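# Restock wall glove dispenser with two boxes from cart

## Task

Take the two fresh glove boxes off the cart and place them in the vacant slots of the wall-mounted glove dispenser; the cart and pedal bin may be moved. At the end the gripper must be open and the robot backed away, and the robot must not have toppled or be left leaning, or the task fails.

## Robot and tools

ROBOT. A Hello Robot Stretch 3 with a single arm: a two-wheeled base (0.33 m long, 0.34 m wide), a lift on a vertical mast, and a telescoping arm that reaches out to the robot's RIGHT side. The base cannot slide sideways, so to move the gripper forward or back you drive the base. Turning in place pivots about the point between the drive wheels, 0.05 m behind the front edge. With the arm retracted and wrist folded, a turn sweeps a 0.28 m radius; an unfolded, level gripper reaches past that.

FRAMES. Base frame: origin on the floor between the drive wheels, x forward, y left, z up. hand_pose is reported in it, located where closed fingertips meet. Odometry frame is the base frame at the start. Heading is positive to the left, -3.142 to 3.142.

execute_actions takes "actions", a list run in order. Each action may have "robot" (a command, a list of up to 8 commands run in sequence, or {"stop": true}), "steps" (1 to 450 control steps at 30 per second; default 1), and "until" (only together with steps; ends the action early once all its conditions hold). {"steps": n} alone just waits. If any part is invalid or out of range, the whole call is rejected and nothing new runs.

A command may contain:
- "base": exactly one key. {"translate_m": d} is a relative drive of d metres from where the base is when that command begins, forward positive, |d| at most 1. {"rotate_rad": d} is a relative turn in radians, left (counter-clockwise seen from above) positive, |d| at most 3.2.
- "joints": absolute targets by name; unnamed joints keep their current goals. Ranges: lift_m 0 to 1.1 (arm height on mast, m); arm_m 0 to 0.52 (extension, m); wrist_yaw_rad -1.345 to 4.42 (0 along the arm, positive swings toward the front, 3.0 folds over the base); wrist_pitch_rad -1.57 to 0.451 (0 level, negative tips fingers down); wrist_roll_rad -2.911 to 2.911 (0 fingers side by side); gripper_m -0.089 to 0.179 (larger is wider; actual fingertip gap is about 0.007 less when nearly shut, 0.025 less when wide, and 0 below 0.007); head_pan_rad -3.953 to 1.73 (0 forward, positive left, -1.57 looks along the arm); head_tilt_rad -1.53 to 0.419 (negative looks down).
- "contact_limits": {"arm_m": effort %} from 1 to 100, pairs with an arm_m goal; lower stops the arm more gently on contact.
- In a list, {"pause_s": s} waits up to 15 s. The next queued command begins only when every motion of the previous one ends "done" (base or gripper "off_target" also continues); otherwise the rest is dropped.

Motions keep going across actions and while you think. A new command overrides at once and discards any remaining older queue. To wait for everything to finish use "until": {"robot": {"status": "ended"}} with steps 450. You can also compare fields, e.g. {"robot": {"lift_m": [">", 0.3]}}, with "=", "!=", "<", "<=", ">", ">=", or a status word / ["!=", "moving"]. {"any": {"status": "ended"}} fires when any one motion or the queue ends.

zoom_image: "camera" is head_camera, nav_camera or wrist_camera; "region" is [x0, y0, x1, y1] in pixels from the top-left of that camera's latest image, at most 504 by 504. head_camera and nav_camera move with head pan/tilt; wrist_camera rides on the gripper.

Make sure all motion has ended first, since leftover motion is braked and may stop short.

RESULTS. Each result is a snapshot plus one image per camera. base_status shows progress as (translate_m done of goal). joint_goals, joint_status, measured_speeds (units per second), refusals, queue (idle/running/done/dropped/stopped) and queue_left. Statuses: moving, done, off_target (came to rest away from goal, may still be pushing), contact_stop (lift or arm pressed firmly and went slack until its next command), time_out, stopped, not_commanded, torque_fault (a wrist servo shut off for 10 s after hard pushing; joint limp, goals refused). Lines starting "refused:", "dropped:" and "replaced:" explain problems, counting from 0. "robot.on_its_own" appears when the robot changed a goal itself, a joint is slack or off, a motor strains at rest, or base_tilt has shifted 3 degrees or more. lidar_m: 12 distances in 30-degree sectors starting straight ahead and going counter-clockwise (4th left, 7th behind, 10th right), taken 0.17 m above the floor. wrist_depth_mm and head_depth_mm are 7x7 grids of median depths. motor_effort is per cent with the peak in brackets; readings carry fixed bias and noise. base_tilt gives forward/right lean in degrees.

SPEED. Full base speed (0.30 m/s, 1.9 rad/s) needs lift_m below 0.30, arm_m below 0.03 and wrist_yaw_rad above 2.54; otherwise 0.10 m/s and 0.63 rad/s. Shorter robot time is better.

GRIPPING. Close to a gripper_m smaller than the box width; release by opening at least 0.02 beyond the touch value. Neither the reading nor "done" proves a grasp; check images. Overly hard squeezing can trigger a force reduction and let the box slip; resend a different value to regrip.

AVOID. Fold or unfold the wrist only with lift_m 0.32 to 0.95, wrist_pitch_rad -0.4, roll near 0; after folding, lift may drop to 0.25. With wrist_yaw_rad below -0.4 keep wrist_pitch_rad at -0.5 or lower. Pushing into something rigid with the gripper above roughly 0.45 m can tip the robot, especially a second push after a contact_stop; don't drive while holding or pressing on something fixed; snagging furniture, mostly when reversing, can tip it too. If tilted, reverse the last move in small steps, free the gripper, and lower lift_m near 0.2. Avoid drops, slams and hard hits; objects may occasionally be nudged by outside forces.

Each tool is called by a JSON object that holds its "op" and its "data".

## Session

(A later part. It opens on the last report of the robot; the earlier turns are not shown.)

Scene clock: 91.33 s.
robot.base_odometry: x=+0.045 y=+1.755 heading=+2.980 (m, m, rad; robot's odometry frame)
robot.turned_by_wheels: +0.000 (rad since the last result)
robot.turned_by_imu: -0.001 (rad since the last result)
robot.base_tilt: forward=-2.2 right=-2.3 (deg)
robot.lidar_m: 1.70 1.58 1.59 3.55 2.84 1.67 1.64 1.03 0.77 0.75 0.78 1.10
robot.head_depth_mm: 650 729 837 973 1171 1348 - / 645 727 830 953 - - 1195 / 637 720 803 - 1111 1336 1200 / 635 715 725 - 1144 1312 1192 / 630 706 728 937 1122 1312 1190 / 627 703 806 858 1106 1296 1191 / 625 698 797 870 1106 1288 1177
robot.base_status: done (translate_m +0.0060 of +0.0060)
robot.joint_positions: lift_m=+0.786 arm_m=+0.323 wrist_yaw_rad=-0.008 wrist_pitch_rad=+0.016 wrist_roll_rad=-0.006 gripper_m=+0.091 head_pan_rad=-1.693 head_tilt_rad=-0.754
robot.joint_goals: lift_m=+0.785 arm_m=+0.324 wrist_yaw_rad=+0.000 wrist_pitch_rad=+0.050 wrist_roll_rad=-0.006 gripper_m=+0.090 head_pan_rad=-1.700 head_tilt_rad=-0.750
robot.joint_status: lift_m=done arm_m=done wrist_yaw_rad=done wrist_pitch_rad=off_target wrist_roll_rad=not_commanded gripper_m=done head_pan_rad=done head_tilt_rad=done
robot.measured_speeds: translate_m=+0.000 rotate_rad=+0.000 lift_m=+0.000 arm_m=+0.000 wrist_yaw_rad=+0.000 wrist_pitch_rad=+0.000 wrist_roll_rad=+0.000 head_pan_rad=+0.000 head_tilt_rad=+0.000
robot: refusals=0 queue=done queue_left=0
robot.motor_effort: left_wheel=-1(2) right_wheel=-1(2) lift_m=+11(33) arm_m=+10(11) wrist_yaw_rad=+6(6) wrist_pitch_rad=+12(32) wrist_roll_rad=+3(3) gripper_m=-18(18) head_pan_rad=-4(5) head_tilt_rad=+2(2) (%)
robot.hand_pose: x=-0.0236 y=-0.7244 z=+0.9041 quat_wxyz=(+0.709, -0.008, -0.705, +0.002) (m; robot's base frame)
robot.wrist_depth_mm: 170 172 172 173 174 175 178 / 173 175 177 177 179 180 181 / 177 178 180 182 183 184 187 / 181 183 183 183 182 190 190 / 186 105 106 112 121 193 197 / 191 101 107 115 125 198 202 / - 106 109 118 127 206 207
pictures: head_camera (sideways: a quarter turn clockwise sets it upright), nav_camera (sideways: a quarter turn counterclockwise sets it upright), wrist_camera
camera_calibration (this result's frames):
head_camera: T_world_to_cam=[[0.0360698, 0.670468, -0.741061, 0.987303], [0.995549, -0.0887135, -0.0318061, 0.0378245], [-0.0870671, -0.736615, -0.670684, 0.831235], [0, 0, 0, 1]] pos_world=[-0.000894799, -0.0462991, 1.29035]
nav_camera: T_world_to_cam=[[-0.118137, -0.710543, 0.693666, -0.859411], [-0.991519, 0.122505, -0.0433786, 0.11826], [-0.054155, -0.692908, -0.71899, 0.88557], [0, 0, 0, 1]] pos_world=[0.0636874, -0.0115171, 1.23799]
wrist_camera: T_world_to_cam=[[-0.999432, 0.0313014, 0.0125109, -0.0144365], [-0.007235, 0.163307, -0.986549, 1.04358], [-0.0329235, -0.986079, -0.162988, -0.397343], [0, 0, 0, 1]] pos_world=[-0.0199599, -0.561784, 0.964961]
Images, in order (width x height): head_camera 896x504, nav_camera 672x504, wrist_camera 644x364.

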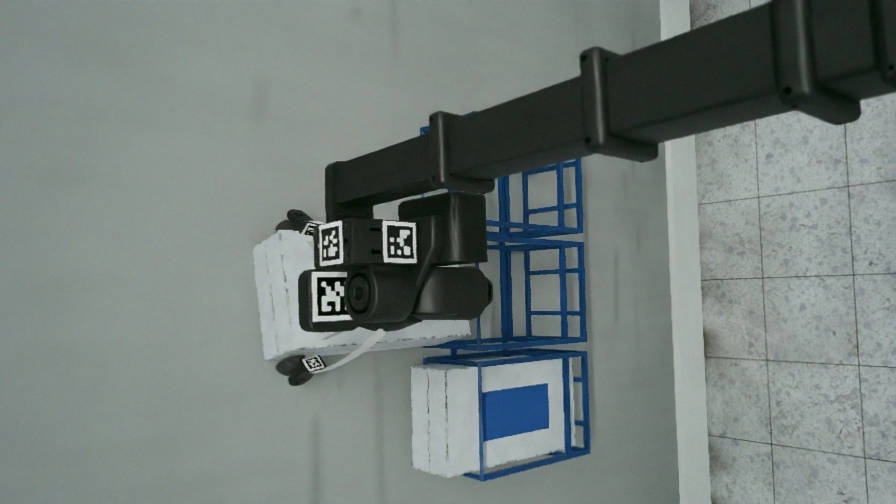

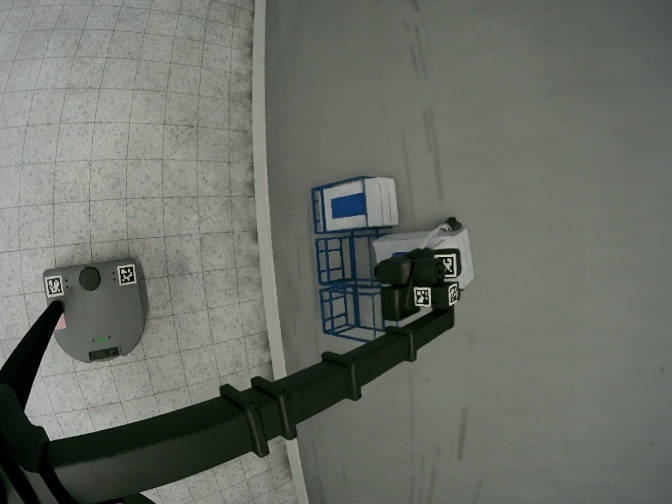

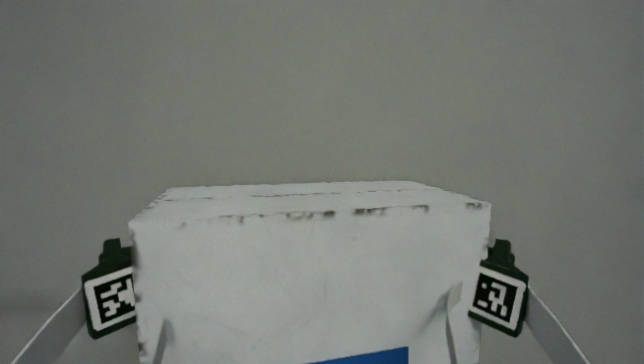

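{"op": "execute_actions", "data": {"actions": [{"robot":{"joints":{"lift_m":0.82,"arm_m":0.316}},"steps":100,"until":{"robot":{"status":"ended"}}},{"robot":{"base":{"translate_m":-0.009}},"steps":100,"until":{"robot":{"status":"ended"}}},{"steps":10},{"robot":{"joints":{"lift_m":0.785}},"steps":100,"until":{"robot":{"status":"ended"}}}]}}

Scene clock: 97.83 s.
robot.base_odometry: x=+0.054 y=+1.754 heading=+2.980 (m, m, rad; robot's odometry frame)
robot.turned_by_wheels: +0.000 (rad since the last result)
robot.turned_by_imu: -0.002 (rad since the last result)
robot.base_tilt: forward=-2.2 right=-2.2 (deg)
robot.lidar_m: 1.71 1.58 1.60 3.55 2.82 1.67 1.63 1.02 0.77 0.75 0.78 1.10
robot.head_depth_mm: 647 729 832 974 1157 1353 - / 643 720 829 943 - - 1204 / 637 717 801 - 1140 1341 1199 / 633 713 725 - 1130 1323 1202 / 632 707 719 850 1126 1310 1189 / 628 705 802 863 1113 1305 1190 / 624 696 797 862 1096 1286 1180
robot.base_status: done (translate_m -0.0090 of -0.0090)
robot.joint_positions: lift_m=+0.786 arm_m=+0.316 wrist_yaw_rad=+0.000 wrist_pitch_rad=+0.020 wrist_roll_rad=+0.000 gripper_m=+0.091 head_pan_rad=-1.693 head_tilt_rad=-0.754
robot.joint_goals: lift_m=+0.785 arm_m=+0.316 wrist_yaw_rad=+0.000 wrist_pitch_rad=+0.050 wrist_roll_rad=+0.000 gripper_m=+0.090 head_pan_rad=-1.700 head_tilt_rad=-0.750
robot.joint_status: lift_m=done arm_m=done wrist_yaw_rad=done wrist_pitch_rad=off_target wrist_roll_rad=not_commanded gripper_m=done head_pan_rad=done head_tilt_rad=done
robot.measured_speeds: translate_m=+0.000 rotate_rad=+0.000 lift_m=+0.000 arm_m=+0.000 wrist_yaw_rad=+0.000 wrist_pitch_rad=+0.000 wrist_roll_rad=+0.000 head_pan_rad=+0.000 head_tilt_rad=+0.000
robot: refusals=0 queue=done queue_left=0
robot.motor_effort: left_wheel=-1(5) right_wheel=+1(3) lift_m=+12(33) arm_m=+0(10) wrist_yaw_rad=+0(5) wrist_pitch_rad=+10(29) wrist_roll_rad=+0(2) gripper_m=-16(18) head_pan_rad=-5(6) head_tilt_rad=+2(2) (%)
robot.hand_pose: x=-0.0214 y=-0.7177 z=+0.9052 quat_wxyz=(+0.707, -0.007, -0.707, +0.007) (m; robot's base frame)
robot.wrist_depth_mm: 177 176 178 179 179 181 181 / 180 181 182 183 183 185 186 / 185 186 186 187 189 189 190 / 190 189 190 189 192 194 196 / 194 104 108 117 127 198 200 / 199 103 109 118 128 204 206 / 204 106 110 119 130 209 211
pictures: head_camera (sideways: a quarter turn clockwise sets it upright), nav_camera (sideways: a quarter turn counterclockwise sets it upright), wrist_camera
camera_calibration (this result's frames):
head_camera: T_world_to_cam=[[0.0360738, 0.670455, -0.741072, 0.987318], [0.995548, -0.0887222, -0.0318067, 0.0378253], [-0.0870745, -0.736626, -0.670671, 0.831219], [0, 0, 0, 1]] pos_world=[-0.000895203, -0.0462992, 1.29035]
nav_camera: T_world_to_cam=[[-0.118141, -0.71053, 0.693678, -0.859426], [-0.991519, 0.122512, -0.0433786, 0.11826], [-0.0541622, -0.69292, -0.718978, 0.885555], [0, 0, 0, 1]] pos_world=[0.0636871, -0.0115186, 1.23799]
wrist_camera: T_world_to_cam=[[-0.999714, 0.0229098, 0.0068563, -0.0134302], [-0.00312861, 0.158945, -0.987283, 1.0412], [-0.0237082, -0.987022, -0.158827, -0.394751], [0, 0, 0, 1]] pos_world=[-0.0195277, -0.554814, 0.965358]
Images, in order (width x height): head_camera 896x504, nav_camera 672x504, wrist_camera 644x364.

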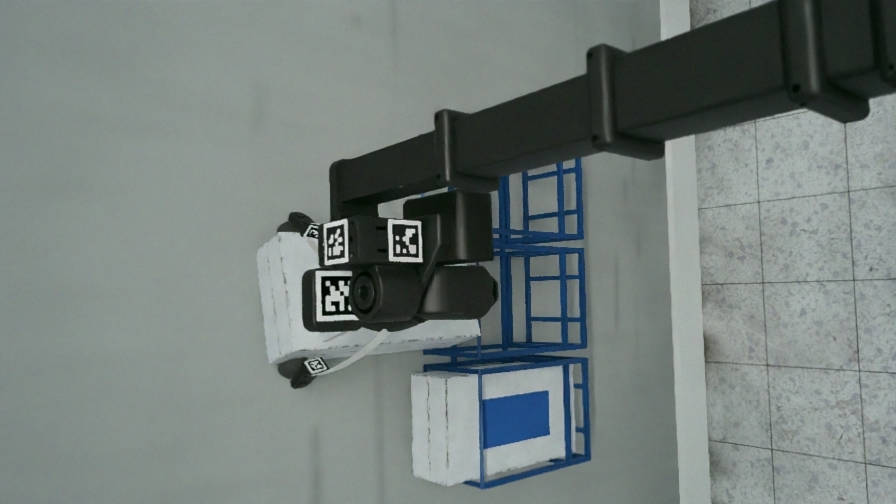

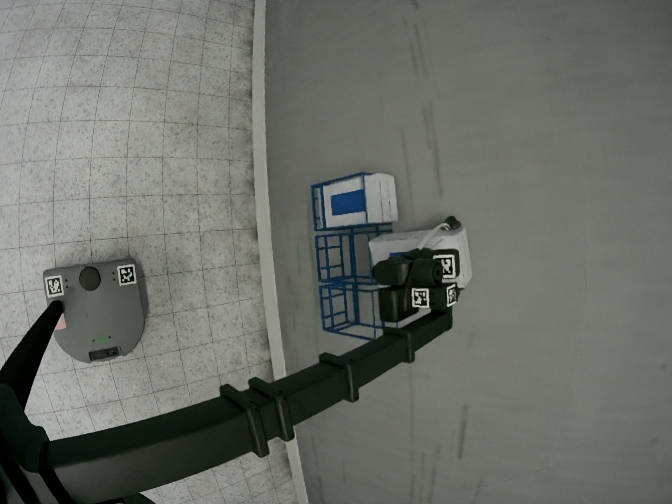

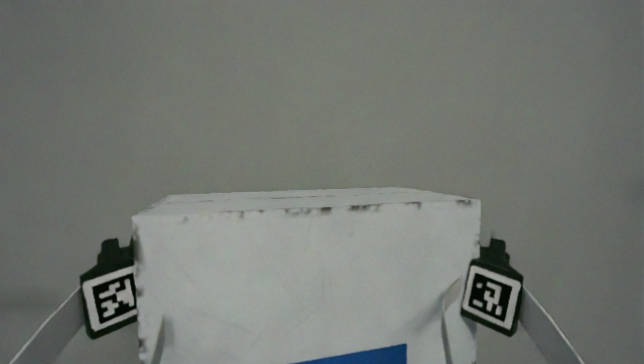

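{"op": "execute_actions", "data": {"actions": [{"robot":{"joints":{"lift_m":0.86,"arm_m":0.26,"head_tilt_rad":-0.85}},"steps":100,"until":{"robot":{"status":"ended"}}}]}}

{"op": "zoom_image", "data": {"camera": "head_camera", "region": [250,100,600,450]}}

Scene clock: 99.37 s.
robot.base_odometry: x=+0.054 y=+1.754 heading=+2.980 (m, m, rad; robot's odometry frame)
robot.turned_by_wheels: +0.000 (rad since the last result)
robot.turned_by_imu: +0.000 (rad since the last result)
robot.base_tilt: forward=-2.2 right=-2.2 (deg)
robot.lidar_m: 1.71 1.58 1.61 3.54 2.82 1.67 1.63 1.03 0.77 0.75 0.78 1.09
robot.head_depth_mm: 663 758 882 1007 - - 1142 / 657 744 - - 1361 1312 1173 / 651 718 - 1042 1300 1313 1166 / 651 700 - 1007 1281 1307 1164 / 649 618 682 997 1264 1303 1162 / 644 719 835 890 1264 1312 1152 / 641 729 824 925 1239 1311 1158
robot.base_status: done (translate_m -0.0090 of -0.0090)
robot.joint_positions: lift_m=+0.859 arm_m=+0.260 wrist_yaw_rad=+0.000 wrist_pitch_rad=-0.027 wrist_roll_rad=+0.000 gripper_m=+0.091 head_pan_rad=-1.693 head_tilt_rad=-0.839
robot.joint_goals: lift_m=+0.860 arm_m=+0.260 wrist_yaw_rad=+0.000 wrist_pitch_rad=+0.050 wrist_roll_rad=+0.000 gripper_m=+0.090 head_pan_rad=-1.700 head_tilt_rad=-0.850
robot.joint_status: lift_m=done arm_m=done wrist_yaw_rad=done wrist_pitch_rad=off_target wrist_roll_rad=not_commanded gripper_m=done head_pan_rad=done head_tilt_rad=done
robot.measured_speeds: translate_m=+0.000 rotate_rad=+0.000 lift_m=+0.000 arm_m=+0.000 wrist_yaw_rad=+0.000 wrist_pitch_rad=+0.000 wrist_roll_rad=+0.000 head_pan_rad=+0.000 head_tilt_rad=+0.000
robot: refusals=0 queue=done queue_left=0
robot.motor_effort: left_wheel=-1(1) right_wheel=+1(0) lift_m=+32(33) arm_m=-3(4) wrist_yaw_rad=+0(0) wrist_pitch_rad=+25(26) wrist_roll_rad=+0(1) gripper_m=-16(17) head_pan_rad=-5(5) head_tilt_rad=-7(20) (%)
robot.hand_pose: x=-0.0214 y=-0.6608 z=+0.9671 quat_wxyz=(+0.707, +0.010, -0.707, -0.010) (m; robot's base frame)
robot.wrist_depth_mm: 222 224 225 227 227 229 232 / 229 233 233 233 236 234 238 / 238 237 239 240 243 242 243 / 245 245 246 248 247 252 254 / 253 105 110 118 129 259 263 / 261 104 110 119 130 267 274 / 270 268 111 120 129 280 280
pictures: head_camera (sideways: a quarter turn clockwise sets it upright), nav_camera (sideways: a quarter turn counterclockwise sets it upright), wrist_camera
camera_calibration (this result's frames):
head_camera: T_world_to_cam=[[0.043471, 0.730525, -0.681501, 0.909639], [0.99586, -0.0861916, -0.0288687, 0.0339951], [-0.079829, -0.677425, -0.731247, 0.909961], [0, 0, 0, 1]] pos_world=[-0.000756064, -0.0451539, 1.28631]
nav_camera: T_world_to_cam=[[-0.125027, -0.766423, 0.630051, -0.776475], [-0.991066, 0.126198, -0.0431547, 0.117961], [-0.0464362, -0.629817, -0.775354, 0.958821], [0, 0, 0, 1]] pos_world=[0.0643507, -0.00611315, 1.23773]
wrist_camera: T_world_to_cam=[[-0.999714, 0.02257, 0.00791114, -0.0164042], [-0.00312234, 0.204785, -0.978802, 1.1153], [-0.0237117, -0.978547, -0.204656, -0.278825], [0, 0, 0, 1]] pos_world=[-0.0195286, -0.50087, 1.03472]
Images, in order (width x height): head_camera 896x504, nav_camera 672x504, wrist_camera 644x364.

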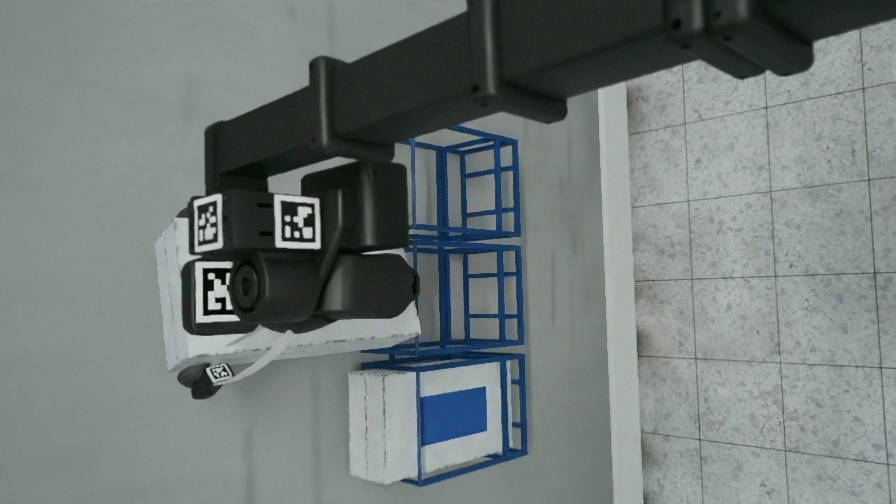

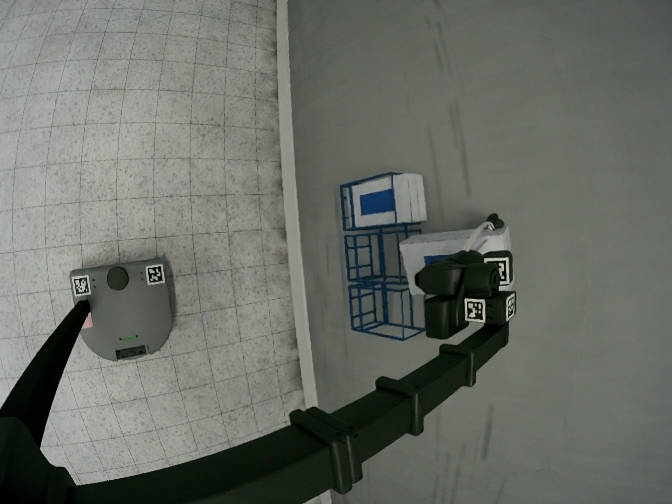

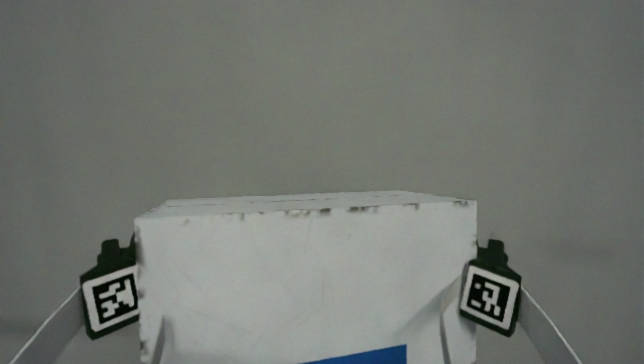

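Region (250, 100, 600, 450) of head_camera's 896x504 image, scaled by 1.440, with more detail than that image has.

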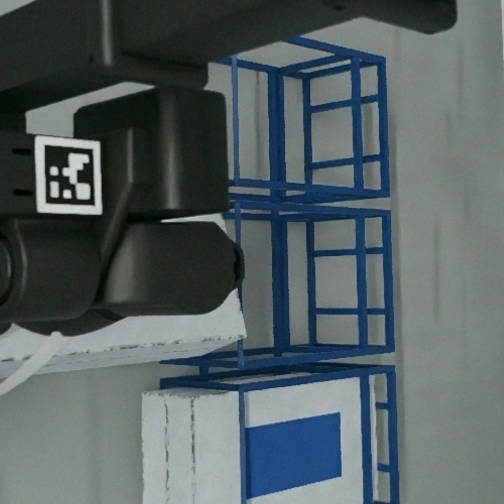

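{"op": "execute_actions", "data": {"actions": [{"robot":{"base":{"translate_m":0.014},"joints":{"arm_m":0.318}},"steps":100,"until":{"robot":{"status":"ended"}}},{"steps":10},{"robot":{"joints":{"lift_m":0.82}},"steps":100,"until":{"robot":{"status":"ended"}}}]}}

{"op": "zoom_image", "data": {"camera": "head_camera", "region": [250,100,600,450]}}

Scene clock: 102.47 s.
robot.base_odometry: x=+0.040 y=+1.756 heading=+2.980 (m, m, rad; robot's odometry frame)
robot.turned_by_wheels: +0.000 (rad since the last result)
robot.turned_by_imu: -0.001 (rad since the last result)
robot.base_tilt: forward=-2.2 right=-2.2 (deg)
robot.lidar_m: 1.69 1.58 1.58 3.55 2.85 1.68 1.64 1.03 0.77 0.75 0.78 1.10
robot.head_depth_mm: 665 759 883 1035 - - - / 660 751 855 - - 1321 1146 / 655 730 - 1043 1306 1322 1161 / 654 700 - 1008 1287 1312 1165 / 648 698 775 973 1266 1301 1154 / 644 724 830 888 1255 1304 1156 / 639 727 830 947 1240 1296 1153
robot.base_status: done (translate_m +0.0140 of +0.0140)
robot.joint_positions: lift_m=+0.820 arm_m=+0.318 wrist_yaw_rad=-0.002 wrist_pitch_rad=-0.020 wrist_roll_rad=+0.000 gripper_m=+0.091 head_pan_rad=-1.693 head_tilt_rad=-0.839
robot.joint_goals: lift_m=+0.820 arm_m=+0.318 wrist_yaw_rad=+0.000 wrist_pitch_rad=+0.050 wrist_roll_rad=+0.000 gripper_m=+0.090 head_pan_rad=-1.700 head_tilt_rad=-0.850
robot.joint_status: lift_m=done arm_m=done wrist_yaw_rad=done wrist_pitch_rad=off_target wrist_roll_rad=not_commanded gripper_m=done head_pan_rad=done head_tilt_rad=done
robot.measured_speeds: translate_m=+0.000 rotate_rad=+0.000 lift_m=+0.000 arm_m=+0.000 wrist_yaw_rad=+0.000 wrist_pitch_rad=+0.000 wrist_roll_rad=+0.000 head_pan_rad=+0.000 head_tilt_rad=+0.000
robot: refusals=0 queue=done queue_left=0
robot.motor_effort: left_wheel=-1(2) right_wheel=+1(5) lift_m=+15(31) arm_m=+5(7) wrist_yaw_rad=+2(1) wrist_pitch_rad=+23(27) wrist_roll_rad=+0(0) gripper_m=-16(17) head_pan_rad=-5(5) head_tilt_rad=-7(7) (%)
robot.hand_pose: x=-0.0220 y=-0.7182 z=+0.9300 quat_wxyz=(+0.707, +0.006, -0.707, -0.008) (m; robot's base frame)
robot.wrist_depth_mm: 171 172 174 173 177 177 178 / 177 177 178 180 180 182 182 / 182 183 184 186 186 187 188 / 188 188 188 188 188 192 194 / 193 121 108 117 125 198 199 / 198 103 108 117 128 205 207 / 207 205 111 120 131 214 215
pictures: head_camera (sideways: a quarter turn clockwise sets it upright), nav_camera (sideways: a quarter turn counterclockwise sets it upright), wrist_camera
camera_calibration (this result's frames):
head_camera: T_world_to_cam=[[0.0435212, 0.730616, -0.6814, 0.909507], [0.995856, -0.0862404, -0.0288637, 0.0339886], [-0.0798525, -0.67732, -0.731342, 0.910084], [0, 0, 0, 1]] pos_world=[-0.00075819, -0.0451514, 1.2863]
nav_camera: T_world_to_cam=[[-0.125079, -0.766503, 0.629943, -0.776334], [-0.991059, 0.126256, -0.0431541, 0.11796], [-0.0464564, -0.629708, -0.775442, 0.958935], [0, 0, 0, 1]] pos_world=[0.0643515, -0.00610739, 1.23773]
wrist_camera: T_world_to_cam=[[-0.999658, 0.02496, 0.00774644, -0.0135409], [-0.00265932, 0.197719, -0.980255, 1.08701], [-0.0259988, -0.979941, -0.197585, -0.350232], [0, 0, 0, 1]] pos_world=[-0.0197512, -0.557792, 0.996453]
Images, in order (width x height): head_camera 896x504, nav_camera 672x504, wrist_camera 644x364.

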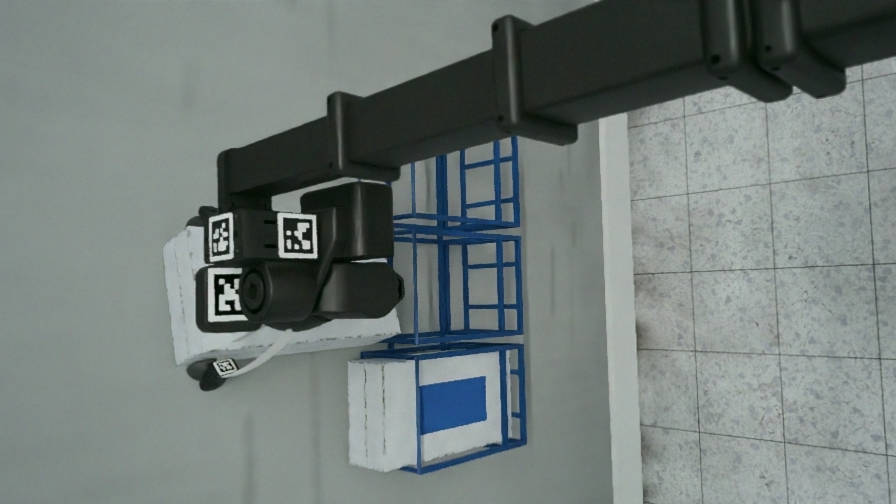

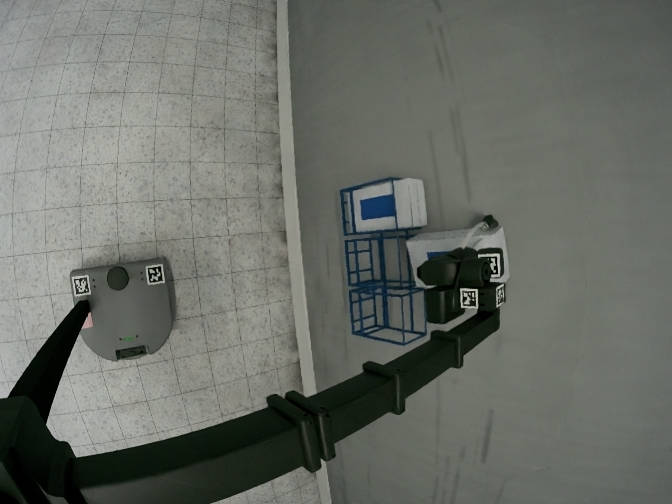

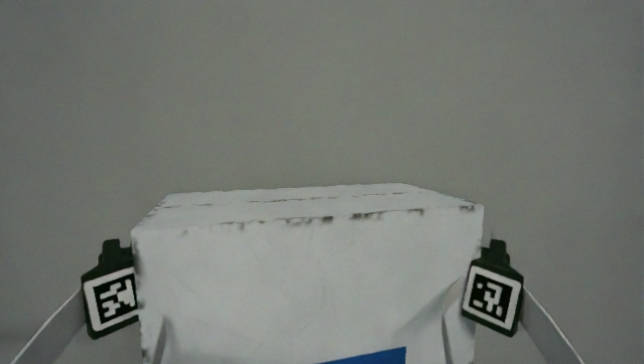

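Region (250, 100, 600, 450) of head_camera's 896x504 image, scaled by 1.440, with more detail than that image has.

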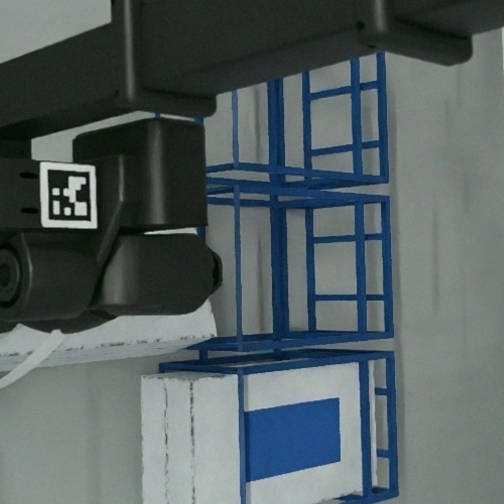

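{"op": "execute_actions", "data": {"actions": [{"robot":{"joints":{"lift_m":0.86,"arm_m":0.27}},"steps":100,"until":{"robot":{"status":"ended"}}},{"robot":{"joints":{"wrist_yaw_rad":0.035,"wrist_roll_rad":0.04}},"steps":60,"until":{"robot":{"status":"ended"}}}]}}

Scene clock: 104.57 s.
robot.base_odometry: x=+0.040 y=+1.756 heading=+2.980 (m, m, rad; robot's odometry frame)
robot.turned_by_wheels: +0.000 (rad since the last result)
robot.turned_by_imu: -0.001 (rad since the last result)
robot.base_tilt: forward=-2.2 right=-2.2 (deg)
robot.lidar_m: 1.70 1.57 1.59 3.54 2.84 1.68 1.64 1.03 0.77 0.75 0.78 1.10
robot.head_depth_mm: 661 757 883 1001 - - 1148 / 658 744 - - 1353 1310 1163 / 656 719 - 1043 1295 1310 1161 / 650 699 - 1004 1285 1311 1161 / 646 621 684 970 1262 1303 1157 / 641 712 831 892 1247 1313 1156 / 641 727 826 947 1241 1295 1151
robot.base_status: done (translate_m +0.0140 of +0.0140)
robot.joint_positions: lift_m=+0.859 arm_m=+0.270 wrist_yaw_rad=+0.035 wrist_pitch_rad=-0.027 wrist_roll_rad=+0.039 gripper_m=+0.091 head_pan_rad=-1.693 head_tilt_rad=-0.839
robot.joint_goals: lift_m=+0.860 arm_m=+0.270 wrist_yaw_rad=+0.035 wrist_pitch_rad=+0.050 wrist_roll_rad=+0.040 gripper_m=+0.090 head_pan_rad=-1.700 head_tilt_rad=-0.850
robot.joint_status: lift_m=done arm_m=done wrist_yaw_rad=done wrist_pitch_rad=off_target wrist_roll_rad=done gripper_m=done head_pan_rad=done head_tilt_rad=done
robot.measured_speeds: translate_m=+0.000 rotate_rad=+0.000 lift_m=+0.000 arm_m=+0.000 wrist_yaw_rad=+0.000 wrist_pitch_rad=+0.000 wrist_roll_rad=+0.000 head_pan_rad=+0.000 head_tilt_rad=+0.000
robot: refusals=0 queue=done queue_left=0
robot.motor_effort: left_wheel=+0(2) right_wheel=+2(2) lift_m=+32(32) arm_m=-3(7) wrist_yaw_rad=+0(8) wrist_pitch_rad=+25(26) wrist_roll_rad=+0(3) gripper_m=-16(17) head_pan_rad=-5(6) head_tilt_rad=-7(7) (%)
robot.hand_pose: x=-0.0124 y=-0.6706 z=+0.9670 quat_wxyz=(+0.694, +0.022, -0.720, +0.002) (m; robot's base frame)
robot.wrist_depth_mm: 220 220 217 217 216 216 215 / 227 227 224 224 222 223 223 / 234 233 233 231 229 229 228 / 242 240 237 239 235 237 236 / 249 114 110 118 128 245 244 / 261 104 110 119 129 250 253 / 271 265 111 119 130 263 259
pictures: head_camera (sideways: a quarter turn clockwise sets it upright), nav_camera (sideways: a quarter turn counterclockwise sets it upright), wrist_camera
camera_calibration (this result's frames):
head_camera: T_world_to_cam=[[0.0435246, 0.730645, -0.681369, 0.909466], [0.995856, -0.0862389, -0.0288622, 0.0339867], [-0.0798485, -0.677289, -0.731371, 0.910121], [0, 0, 0, 1]] pos_world=[-0.000758099, -0.0451507, 1.2863]
nav_camera: T_world_to_cam=[[-0.125082, -0.76653, 0.62991, -0.776292], [-0.991058, 0.126258, -0.0431539, 0.11796], [-0.0464522, -0.629675, -0.775468, 0.95897], [0, 0, 0, 1]] pos_world=[0.0643518, -0.00610468, 1.23773]
wrist_camera: T_world_to_cam=[[-0.999462, -0.0114742, -0.0307163, 0.00731288], [0.027693, 0.206201, -0.978118, 1.11792], [0.0175569, -0.978442, -0.205773, -0.2866], [0, 0, 0, 1]] pos_world=[-0.0186179, -0.510855, 1.03471]
Images, in order (width x height): head_camera 896x504, nav_camera 672x504, wrist_camera 644x364.

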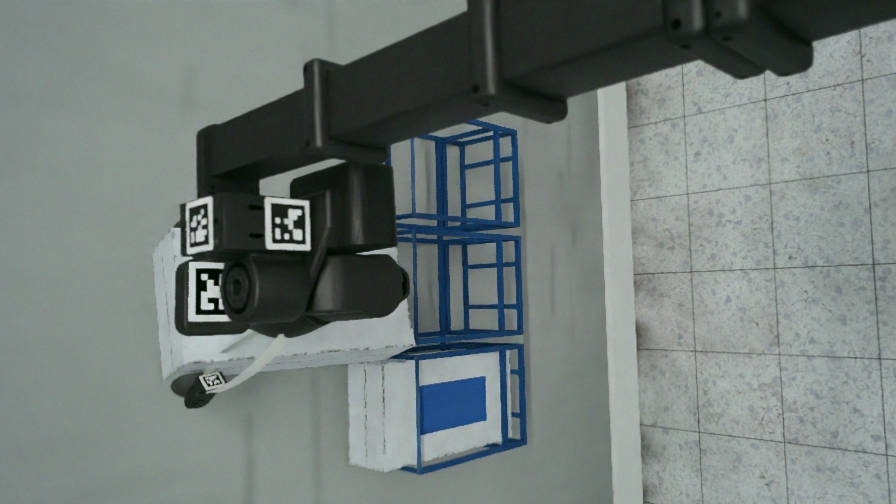

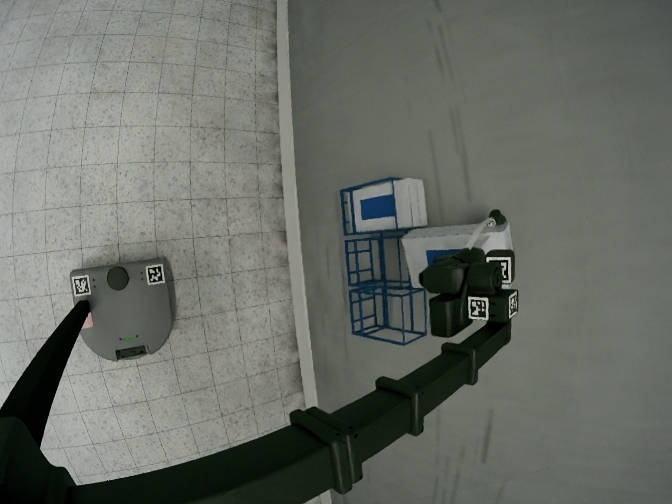

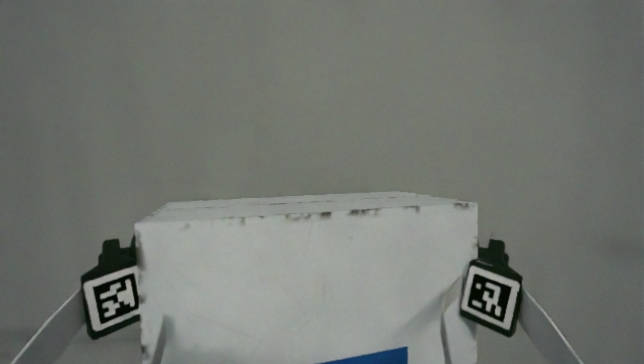

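{"op": "execute_actions", "data": {"actions": [{"robot":{"joints":{"wrist_yaw_rad":0.27},"base":{"translate_m":-0.055}},"steps":100,"until":{"robot":{"status":"ended"}}}]}}

Scene clock: 106.53 s.
robot.base_odometry: x=+0.094 y=+1.747 heading=+2.980 (m, m, rad; robot's odometry frame)
robot.turned_by_wheels: +0.000 (rad since the last result)
robot.turned_by_imu: +0.000 (rad since the last result)
robot.base_tilt: forward=-2.2 right=-2.2 (deg)
robot.lidar_m: 1.75 1.61 1.66 3.55 2.76 1.62 1.59 1.03 0.77 0.74 0.78 1.09
robot.head_depth_mm: 662 754 884 1008 - - 1155 / 660 741 - - 1352 1326 1166 / 651 719 - 1026 1301 1322 1156 / 648 713 - 1002 1285 1311 1161 / 650 691 - 999 1274 1304 1156 / 643 614 672 909 1248 1308 1149 / 639 712 823 882 1232 1293 1157
robot.base_status: done (translate_m -0.0550 of -0.0550)
robot.joint_positions: lift_m=+0.859 arm_m=+0.270 wrist_yaw_rad=+0.268 wrist_pitch_rad=-0.027 wrist_roll_rad=+0.039 gripper_m=+0.091 head_pan_rad=-1.693 head_tilt_rad=-0.839
robot.joint_goals: lift_m=+0.860 arm_m=+0.270 wrist_yaw_rad=+0.270 wrist_pitch_rad=+0.050 wrist_roll_rad=+0.040 gripper_m=+0.090 head_pan_rad=-1.700 head_tilt_rad=-0.850
robot.joint_status: lift_m=done arm_m=done wrist_yaw_rad=done wrist_pitch_rad=off_target wrist_roll_rad=done gripper_m=done head_pan_rad=done head_tilt_rad=done
robot.measured_speeds: translate_m=+0.000 rotate_rad=+0.000 lift_m=+0.000 arm_m=+0.000 wrist_yaw_rad=+0.000 wrist_pitch_rad=+0.000 wrist_roll_rad=+0.000 head_pan_rad=+0.000 head_tilt_rad=+0.000
robot: refusals=0 queue=done queue_left=0
robot.motor_effort: left_wheel=-1(6) right_wheel=+2(3) lift_m=+32(32) arm_m=-2(2) wrist_yaw_rad=+1(5) wrist_pitch_rad=+25(25) wrist_roll_rad=+1(1) gripper_m=-16(16) head_pan_rad=-5(4) head_tilt_rad=-6(7) (%)
robot.hand_pose: x=+0.0463 y=-0.6617 z=+0.9670 quat_wxyz=(+0.688, +0.106, -0.713, +0.083) (m; robot's base frame)
robot.wrist_depth_mm: 279 260 242 226 212 199 188 / 289 269 248 234 218 204 193 / 298 278 259 240 224 211 198 / 313 289 264 246 225 217 204 / 328 114 111 118 128 220 210 / 347 104 110 119 130 225 217 / 364 327 111 120 131 239 221
pictures: head_camera (sideways: a quarter turn clockwise sets it upright), nav_camera (sideways: a quarter turn counterclockwise sets it upright), wrist_camera
camera_calibration (this result's frames):
head_camera: T_world_to_cam=[[0.0435247, 0.730645, -0.681369, 0.909466], [0.995856, -0.086239, -0.0288622, 0.0339867], [-0.0798486, -0.677289, -0.731371, 0.910121], [0, 0, 0, 1]] pos_world=[-0.000758104, -0.0451507, 1.2863]
nav_camera: T_world_to_cam=[[-0.125082, -0.76653, 0.62991, -0.776292], [-0.991058, 0.126258, -0.0431539, 0.11796], [-0.0464523, -0.629675, -0.775468, 0.95897], [0, 0, 0, 1]] pos_world=[0.0643518, -0.00610469, 1.23773]
wrist_camera: T_world_to_cam=[[-0.969758, -0.242067, -0.0311952, -0.0873478], [-0.0202431, 0.207145, -0.978101, 1.11727], [0.243228, -0.947889, -0.205781, -0.269078], [0, 0, 0, 1]] pos_world=[0.00335801, -0.507637, 1.03471]
Images, in order (width x height): head_camera 896x504, nav_camera 672x504, wrist_camera 644x364.

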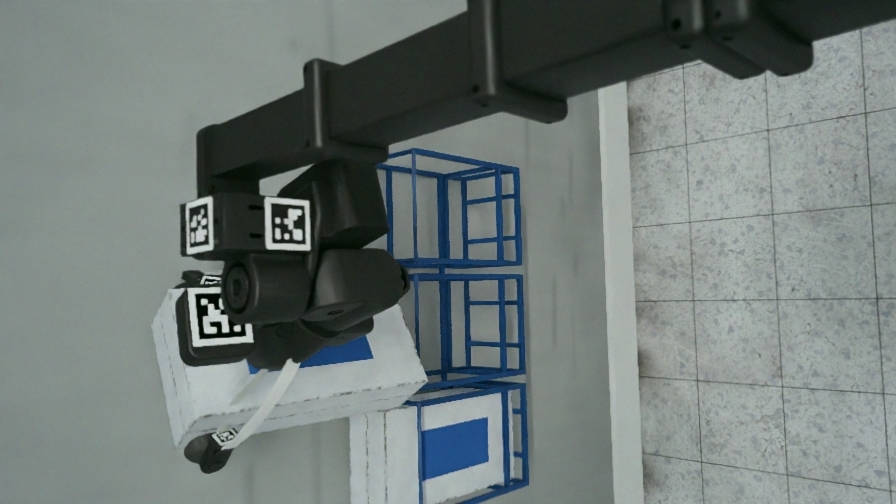

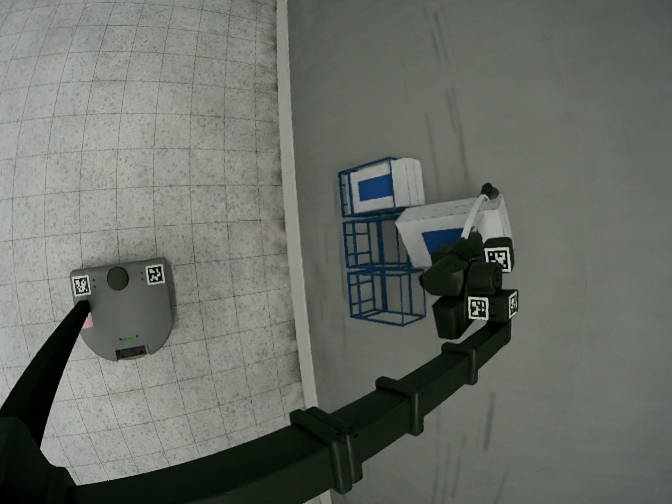

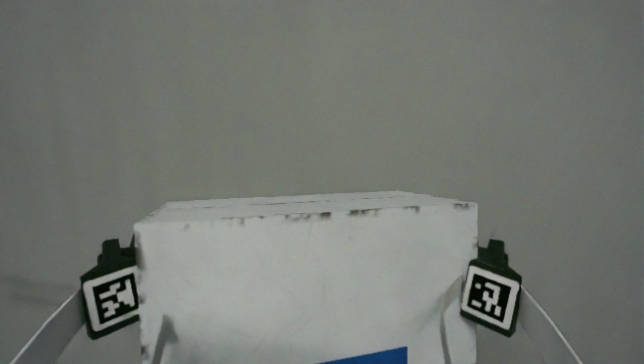

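{"op": "zoom_image", "data": {"camera": "head_camera", "region": [130,250,550,504]}}

Region (130, 250, 550, 504) of head_camera's 896x504 image, scaled by 1.200, with more detail than that image has; it fills the top 305 rows of this view, and the rest is white.

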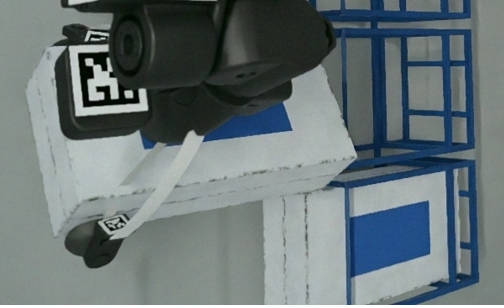

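{"op": "execute_actions", "data": {"actions": [{"robot":{"joints":{"wrist_yaw_rad":-0.11},"base":{"translate_m":0.085}},"steps":100,"until":{"robot":{"status":"ended"}}}]}}

{"op": "zoom_image", "data": {"camera": "head_camera", "region": [130,150,550,450]}}

Scene clock: 108.87 s.
robot.base_odometry: x=+0.010 y=+1.761 heading=+2.980 (m, m, rad; robot's odometry frame)
robot.turned_by_wheels: +0.000 (rad since the last result)
robot.turned_by_imu: -0.001 (rad since the last result)
robot.base_tilt: forward=-2.2 right=-2.2 (deg)
robot.lidar_m: 1.66 1.56 1.55 3.53 2.89 1.71 1.68 1.03 0.77 0.75 0.78 1.10
robot.head_depth_mm: 665 760 884 1011 - - 1149 / 660 745 - - 1355 1321 1169 / 655 717 - 1038 1306 1310 1167 / 653 701 - 1021 1286 1307 1159 / 647 697 826 947 1280 1322 1163 / 647 730 830 892 1253 1302 1152 / 640 730 846 1007 1241 1294 1152
robot.base_status: done (translate_m +0.0850 of +0.0850)
robot.joint_positions: lift_m=+0.859 arm_m=+0.270 wrist_yaw_rad=-0.108 wrist_pitch_rad=-0.027 wrist_roll_rad=+0.039 gripper_m=+0.091 head_pan_rad=-1.693 head_tilt_rad=-0.839
robot.joint_goals: lift_m=+0.860 arm_m=+0.270 wrist_yaw_rad=-0.110 wrist_pitch_rad=+0.050 wrist_roll_rad=+0.040 gripper_m=+0.090 head_pan_rad=-1.700 head_tilt_rad=-0.850
robot.joint_status: lift_m=done arm_m=done wrist_yaw_rad=done wrist_pitch_rad=off_target wrist_roll_rad=done gripper_m=done head_pan_rad=done head_tilt_rad=done
robot.measured_speeds: translate_m=+0.000 rotate_rad=+0.000 lift_m=+0.000 arm_m=+0.000 wrist_yaw_rad=+0.000 wrist_pitch_rad=+0.000 wrist_roll_rad=+0.000 head_pan_rad=+0.000 head_tilt_rad=+0.000
robot: refusals=0 queue=done queue_left=0
robot.motor_effort: left_wheel=-1(3) right_wheel=+1(8) lift_m=+32(32) arm_m=-3(3) wrist_yaw_rad=-1(6) wrist_pitch_rad=+25(25) wrist_roll_rad=+0(1) gripper_m=-17(16) head_pan_rad=-5(5) head_tilt_rad=-7(7) (%)
robot.hand_pose: x=-0.0490 y=-0.6693 z=+0.9670 quat_wxyz=(+0.692, -0.029, -0.720, -0.047) (m; robot's base frame)
robot.wrist_depth_mm: 203 208 214 222 229 236 247 / 208 213 220 229 237 246 253 / 213 218 227 236 244 253 263 / 219 226 233 242 250 262 272 / 224 114 111 118 128 269 285 / 233 104 110 119 129 287 293 / 243 244 111 120 131 291 306
pictures: head_camera (sideways: a quarter turn clockwise sets it upright), nav_camera (sideways: a quarter turn counterclockwise sets it upright), wrist_camera
camera_calibration (this result's frames):
head_camera: T_world_to_cam=[[0.0435248, 0.730645, -0.681369, 0.909466], [0.995856, -0.0862393, -0.0288622, 0.0339867], [-0.0798488, -0.677289, -0.731371, 0.910121], [0, 0, 0, 1]] pos_world=[-0.000758115, -0.0451507, 1.2863]
nav_camera: T_world_to_cam=[[-0.125082, -0.76653, 0.62991, -0.776292], [-0.991058, 0.126258, -0.0431539, 0.11796], [-0.0464524, -0.629675, -0.775468, 0.95897], [0, 0, 0, 1]] pos_world=[0.0643518, -0.0061047, 1.23773]
wrist_camera: T_world_to_cam=[[-0.990856, 0.131269, -0.0311939, 0.0672417], [0.0573002, 0.200089, -0.978101, 1.116], [-0.122153, -0.970944, -0.205781, -0.286465], [0, 0, 0, 1]] pos_world=[-0.0323127, -0.510268, 1.03471]
Images, in order (width x height): head_camera 896x504, nav_camera 672x504, wrist_camera 644x364.

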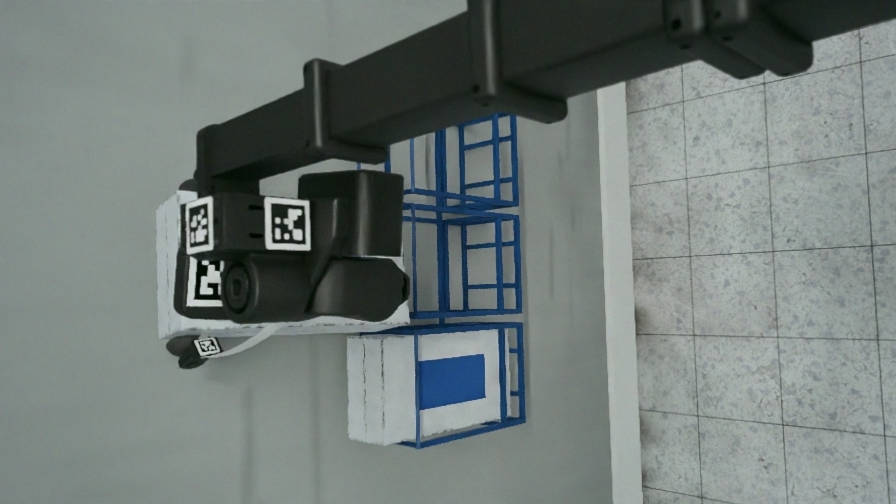

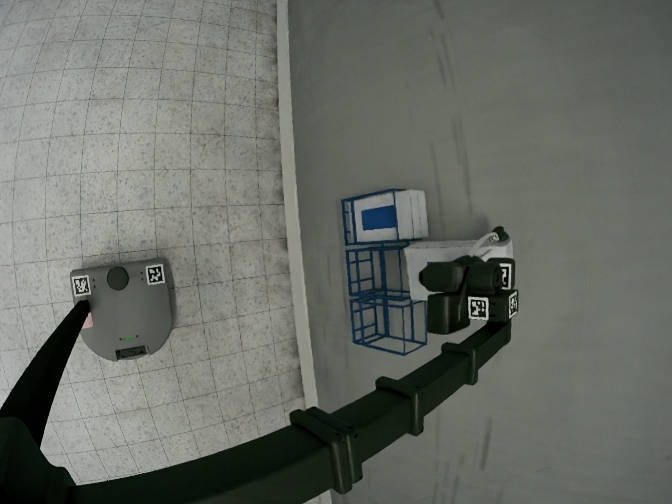

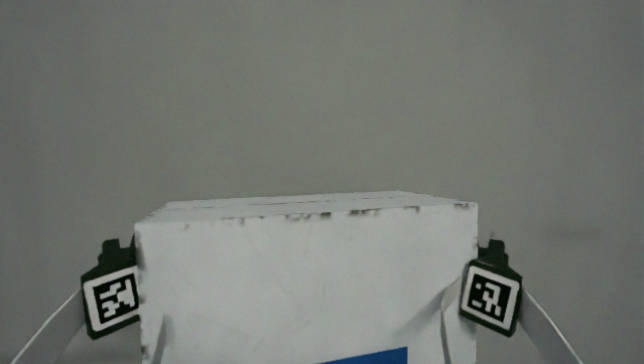

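Region (130, 150, 550, 450) of head_camera's 896x504 image, scaled by 1.200, with more detail than that image has; it fills the top 360 rows of this view, and the rest is white.

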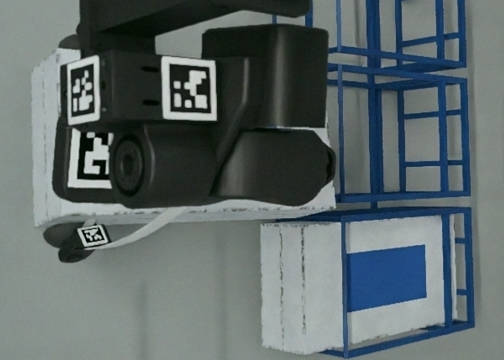

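{"op": "execute_actions", "data": {"actions": [{"robot":{"base":{"translate_m":-0.008},"joints":{"arm_m":0.31}},"steps":100,"until":{"robot":{"status":"ended"}}},{"steps":10},{"robot":{"joints":{"lift_m":0.82}},"steps":100,"until":{"robot":{"status":"ended"}}},{"steps":5},{"robot":{"joints":{"lift_m":0.785}},"steps":100,"until":{"robot":{"status":"ended"}}}]}}

Scene clock: 112.93 s.
robot.base_odometry: x=+0.018 y=+1.759 heading=+2.980 (m, m, rad; robot's odometry frame)
robot.turned_by_wheels: +0.000 (rad since the last result)
robot.turned_by_imu: -0.001 (rad since the last result)
robot.base_tilt: forward=-2.2 right=-2.3 (deg)
robot.lidar_m: 1.67 1.56 1.56 3.54 2.87 1.70 1.67 1.03 0.77 0.75 0.78 1.09
robot.head_depth_mm: 663 756 883 1069 1291 - - / 659 750 874 1017 - 1291 1152 / 655 734 - 1072 1303 1314 1166 / 651 706 - 1029 1285 1306 1165 / 648 710 819 942 1267 1302 1161 / 645 731 834 890 1254 1305 1162 / 642 729 848 1002 1243 1299 1152
robot.base_status: done (translate_m -0.0080 of -0.0080)
robot.joint_positions: lift_m=+0.786 arm_m=+0.310 wrist_yaw_rad=-0.109 wrist_pitch_rad=+0.022 wrist_roll_rad=+0.043 gripper_m=+0.091 head_pan_rad=-1.693 head_tilt_rad=-0.839
robot.joint_goals: lift_m=+0.785 arm_m=+0.310 wrist_yaw_rad=-0.110 wrist_pitch_rad=+0.050 wrist_roll_rad=+0.040 gripper_m=+0.090 head_pan_rad=-1.700 head_tilt_rad=-0.850
robot.joint_status: lift_m=done arm_m=done wrist_yaw_rad=done wrist_pitch_rad=off_target wrist_roll_rad=done gripper_m=done head_pan_rad=done head_tilt_rad=done
robot.measured_speeds: translate_m=+0.000 rotate_rad=+0.000 lift_m=+0.000 arm_m=+0.000 wrist_yaw_rad=+0.000 wrist_pitch_rad=+0.000 wrist_roll_rad=+0.000 head_pan_rad=+0.000 head_tilt_rad=+0.000
robot: refusals=0 queue=done queue_left=0
robot.motor_effort: left_wheel=-2(5) right_wheel=+2(3) lift_m=+12(33) arm_m=+3(3) wrist_yaw_rad=+0(1) wrist_pitch_rad=+9(26) wrist_roll_rad=-1(1) gripper_m=-16(16) head_pan_rad=-5(5) head_tilt_rad=-7(7) (%)
robot.hand_pose: x=-0.0494 y=-0.7098 z=+0.9058 quat_wxyz=(+0.691, -0.047, -0.720, -0.030) (m; robot's base frame)
robot.wrist_depth_mm: 172 176 182 190 195 203 208 / 176 179 186 193 199 207 216 / 179 185 190 197 204 212 221 / 183 188 193 201 209 217 226 / 187 106 111 119 130 224 233 / 191 105 110 119 129 231 238 / - 198 110 119 129 237 249
pictures: head_camera (sideways: a quarter turn clockwise sets it upright), nav_camera (sideways: a quarter turn counterclockwise sets it upright), wrist_camera
camera_calibration (this result's frames):
head_camera: T_world_to_cam=[[0.0435324, 0.730654, -0.681359, 0.909453], [0.995856, -0.0862477, -0.0288617, 0.033986], [-0.0798535, -0.677278, -0.73138, 0.910134], [0, 0, 0, 1]] pos_world=[-0.000758487, -0.0451504, 1.2863]
nav_camera: T_world_to_cam=[[-0.12509, -0.766537, 0.629899, -0.776278], [-0.991057, 0.126267, -0.0431538, 0.11796], [-0.0464567, -0.629664, -0.775477, 0.958981], [0, 0, 0, 1]] pos_world=[0.0643519, -0.00610433, 1.23773]
wrist_camera: T_world_to_cam=[[-0.990724, 0.130908, -0.0364582, 0.0747085], [0.0563349, 0.151507, -0.986849, 1.0377], [-0.123663, -0.979749, -0.157477, -0.388515], [0, 0, 0, 1]] pos_world=[-0.0324881, -0.547646, 0.965595]
Images, in order (width x height): head_camera 896x504, nav_camera 672x504, wrist_camera 644x364.

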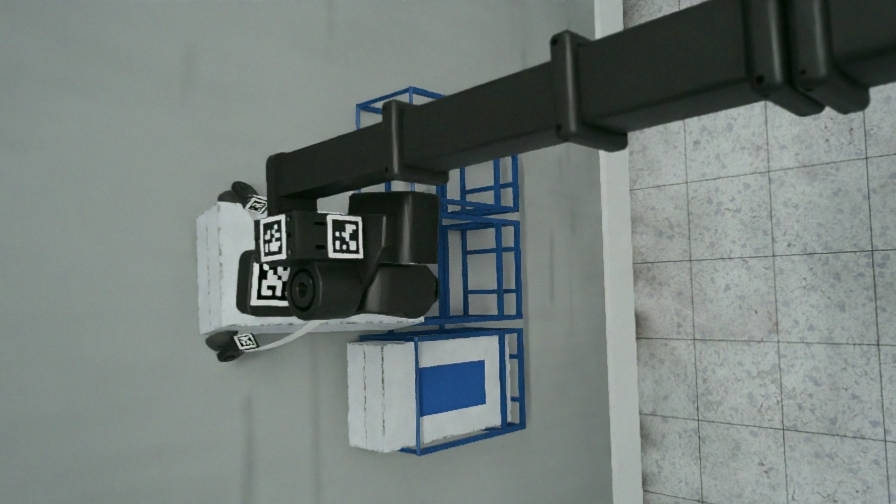

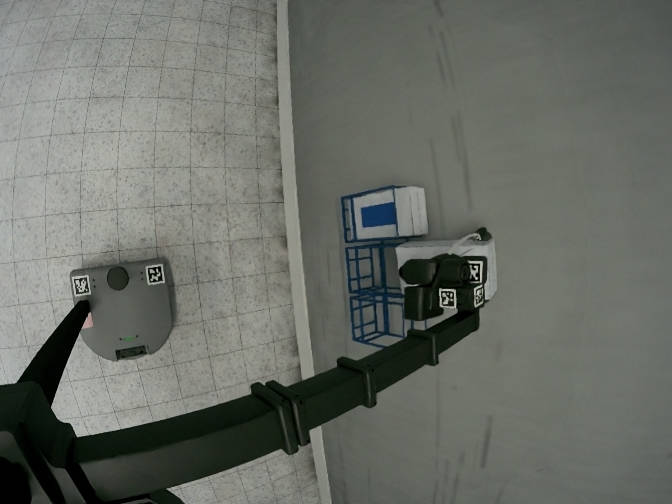

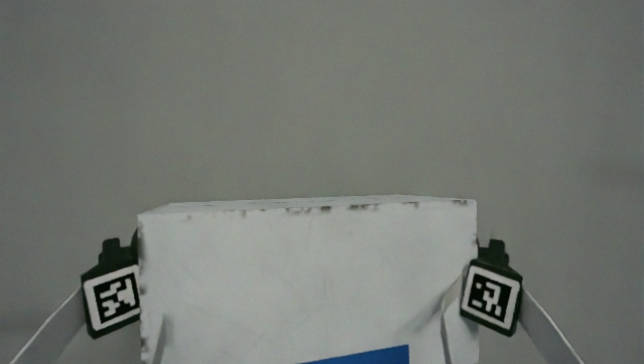

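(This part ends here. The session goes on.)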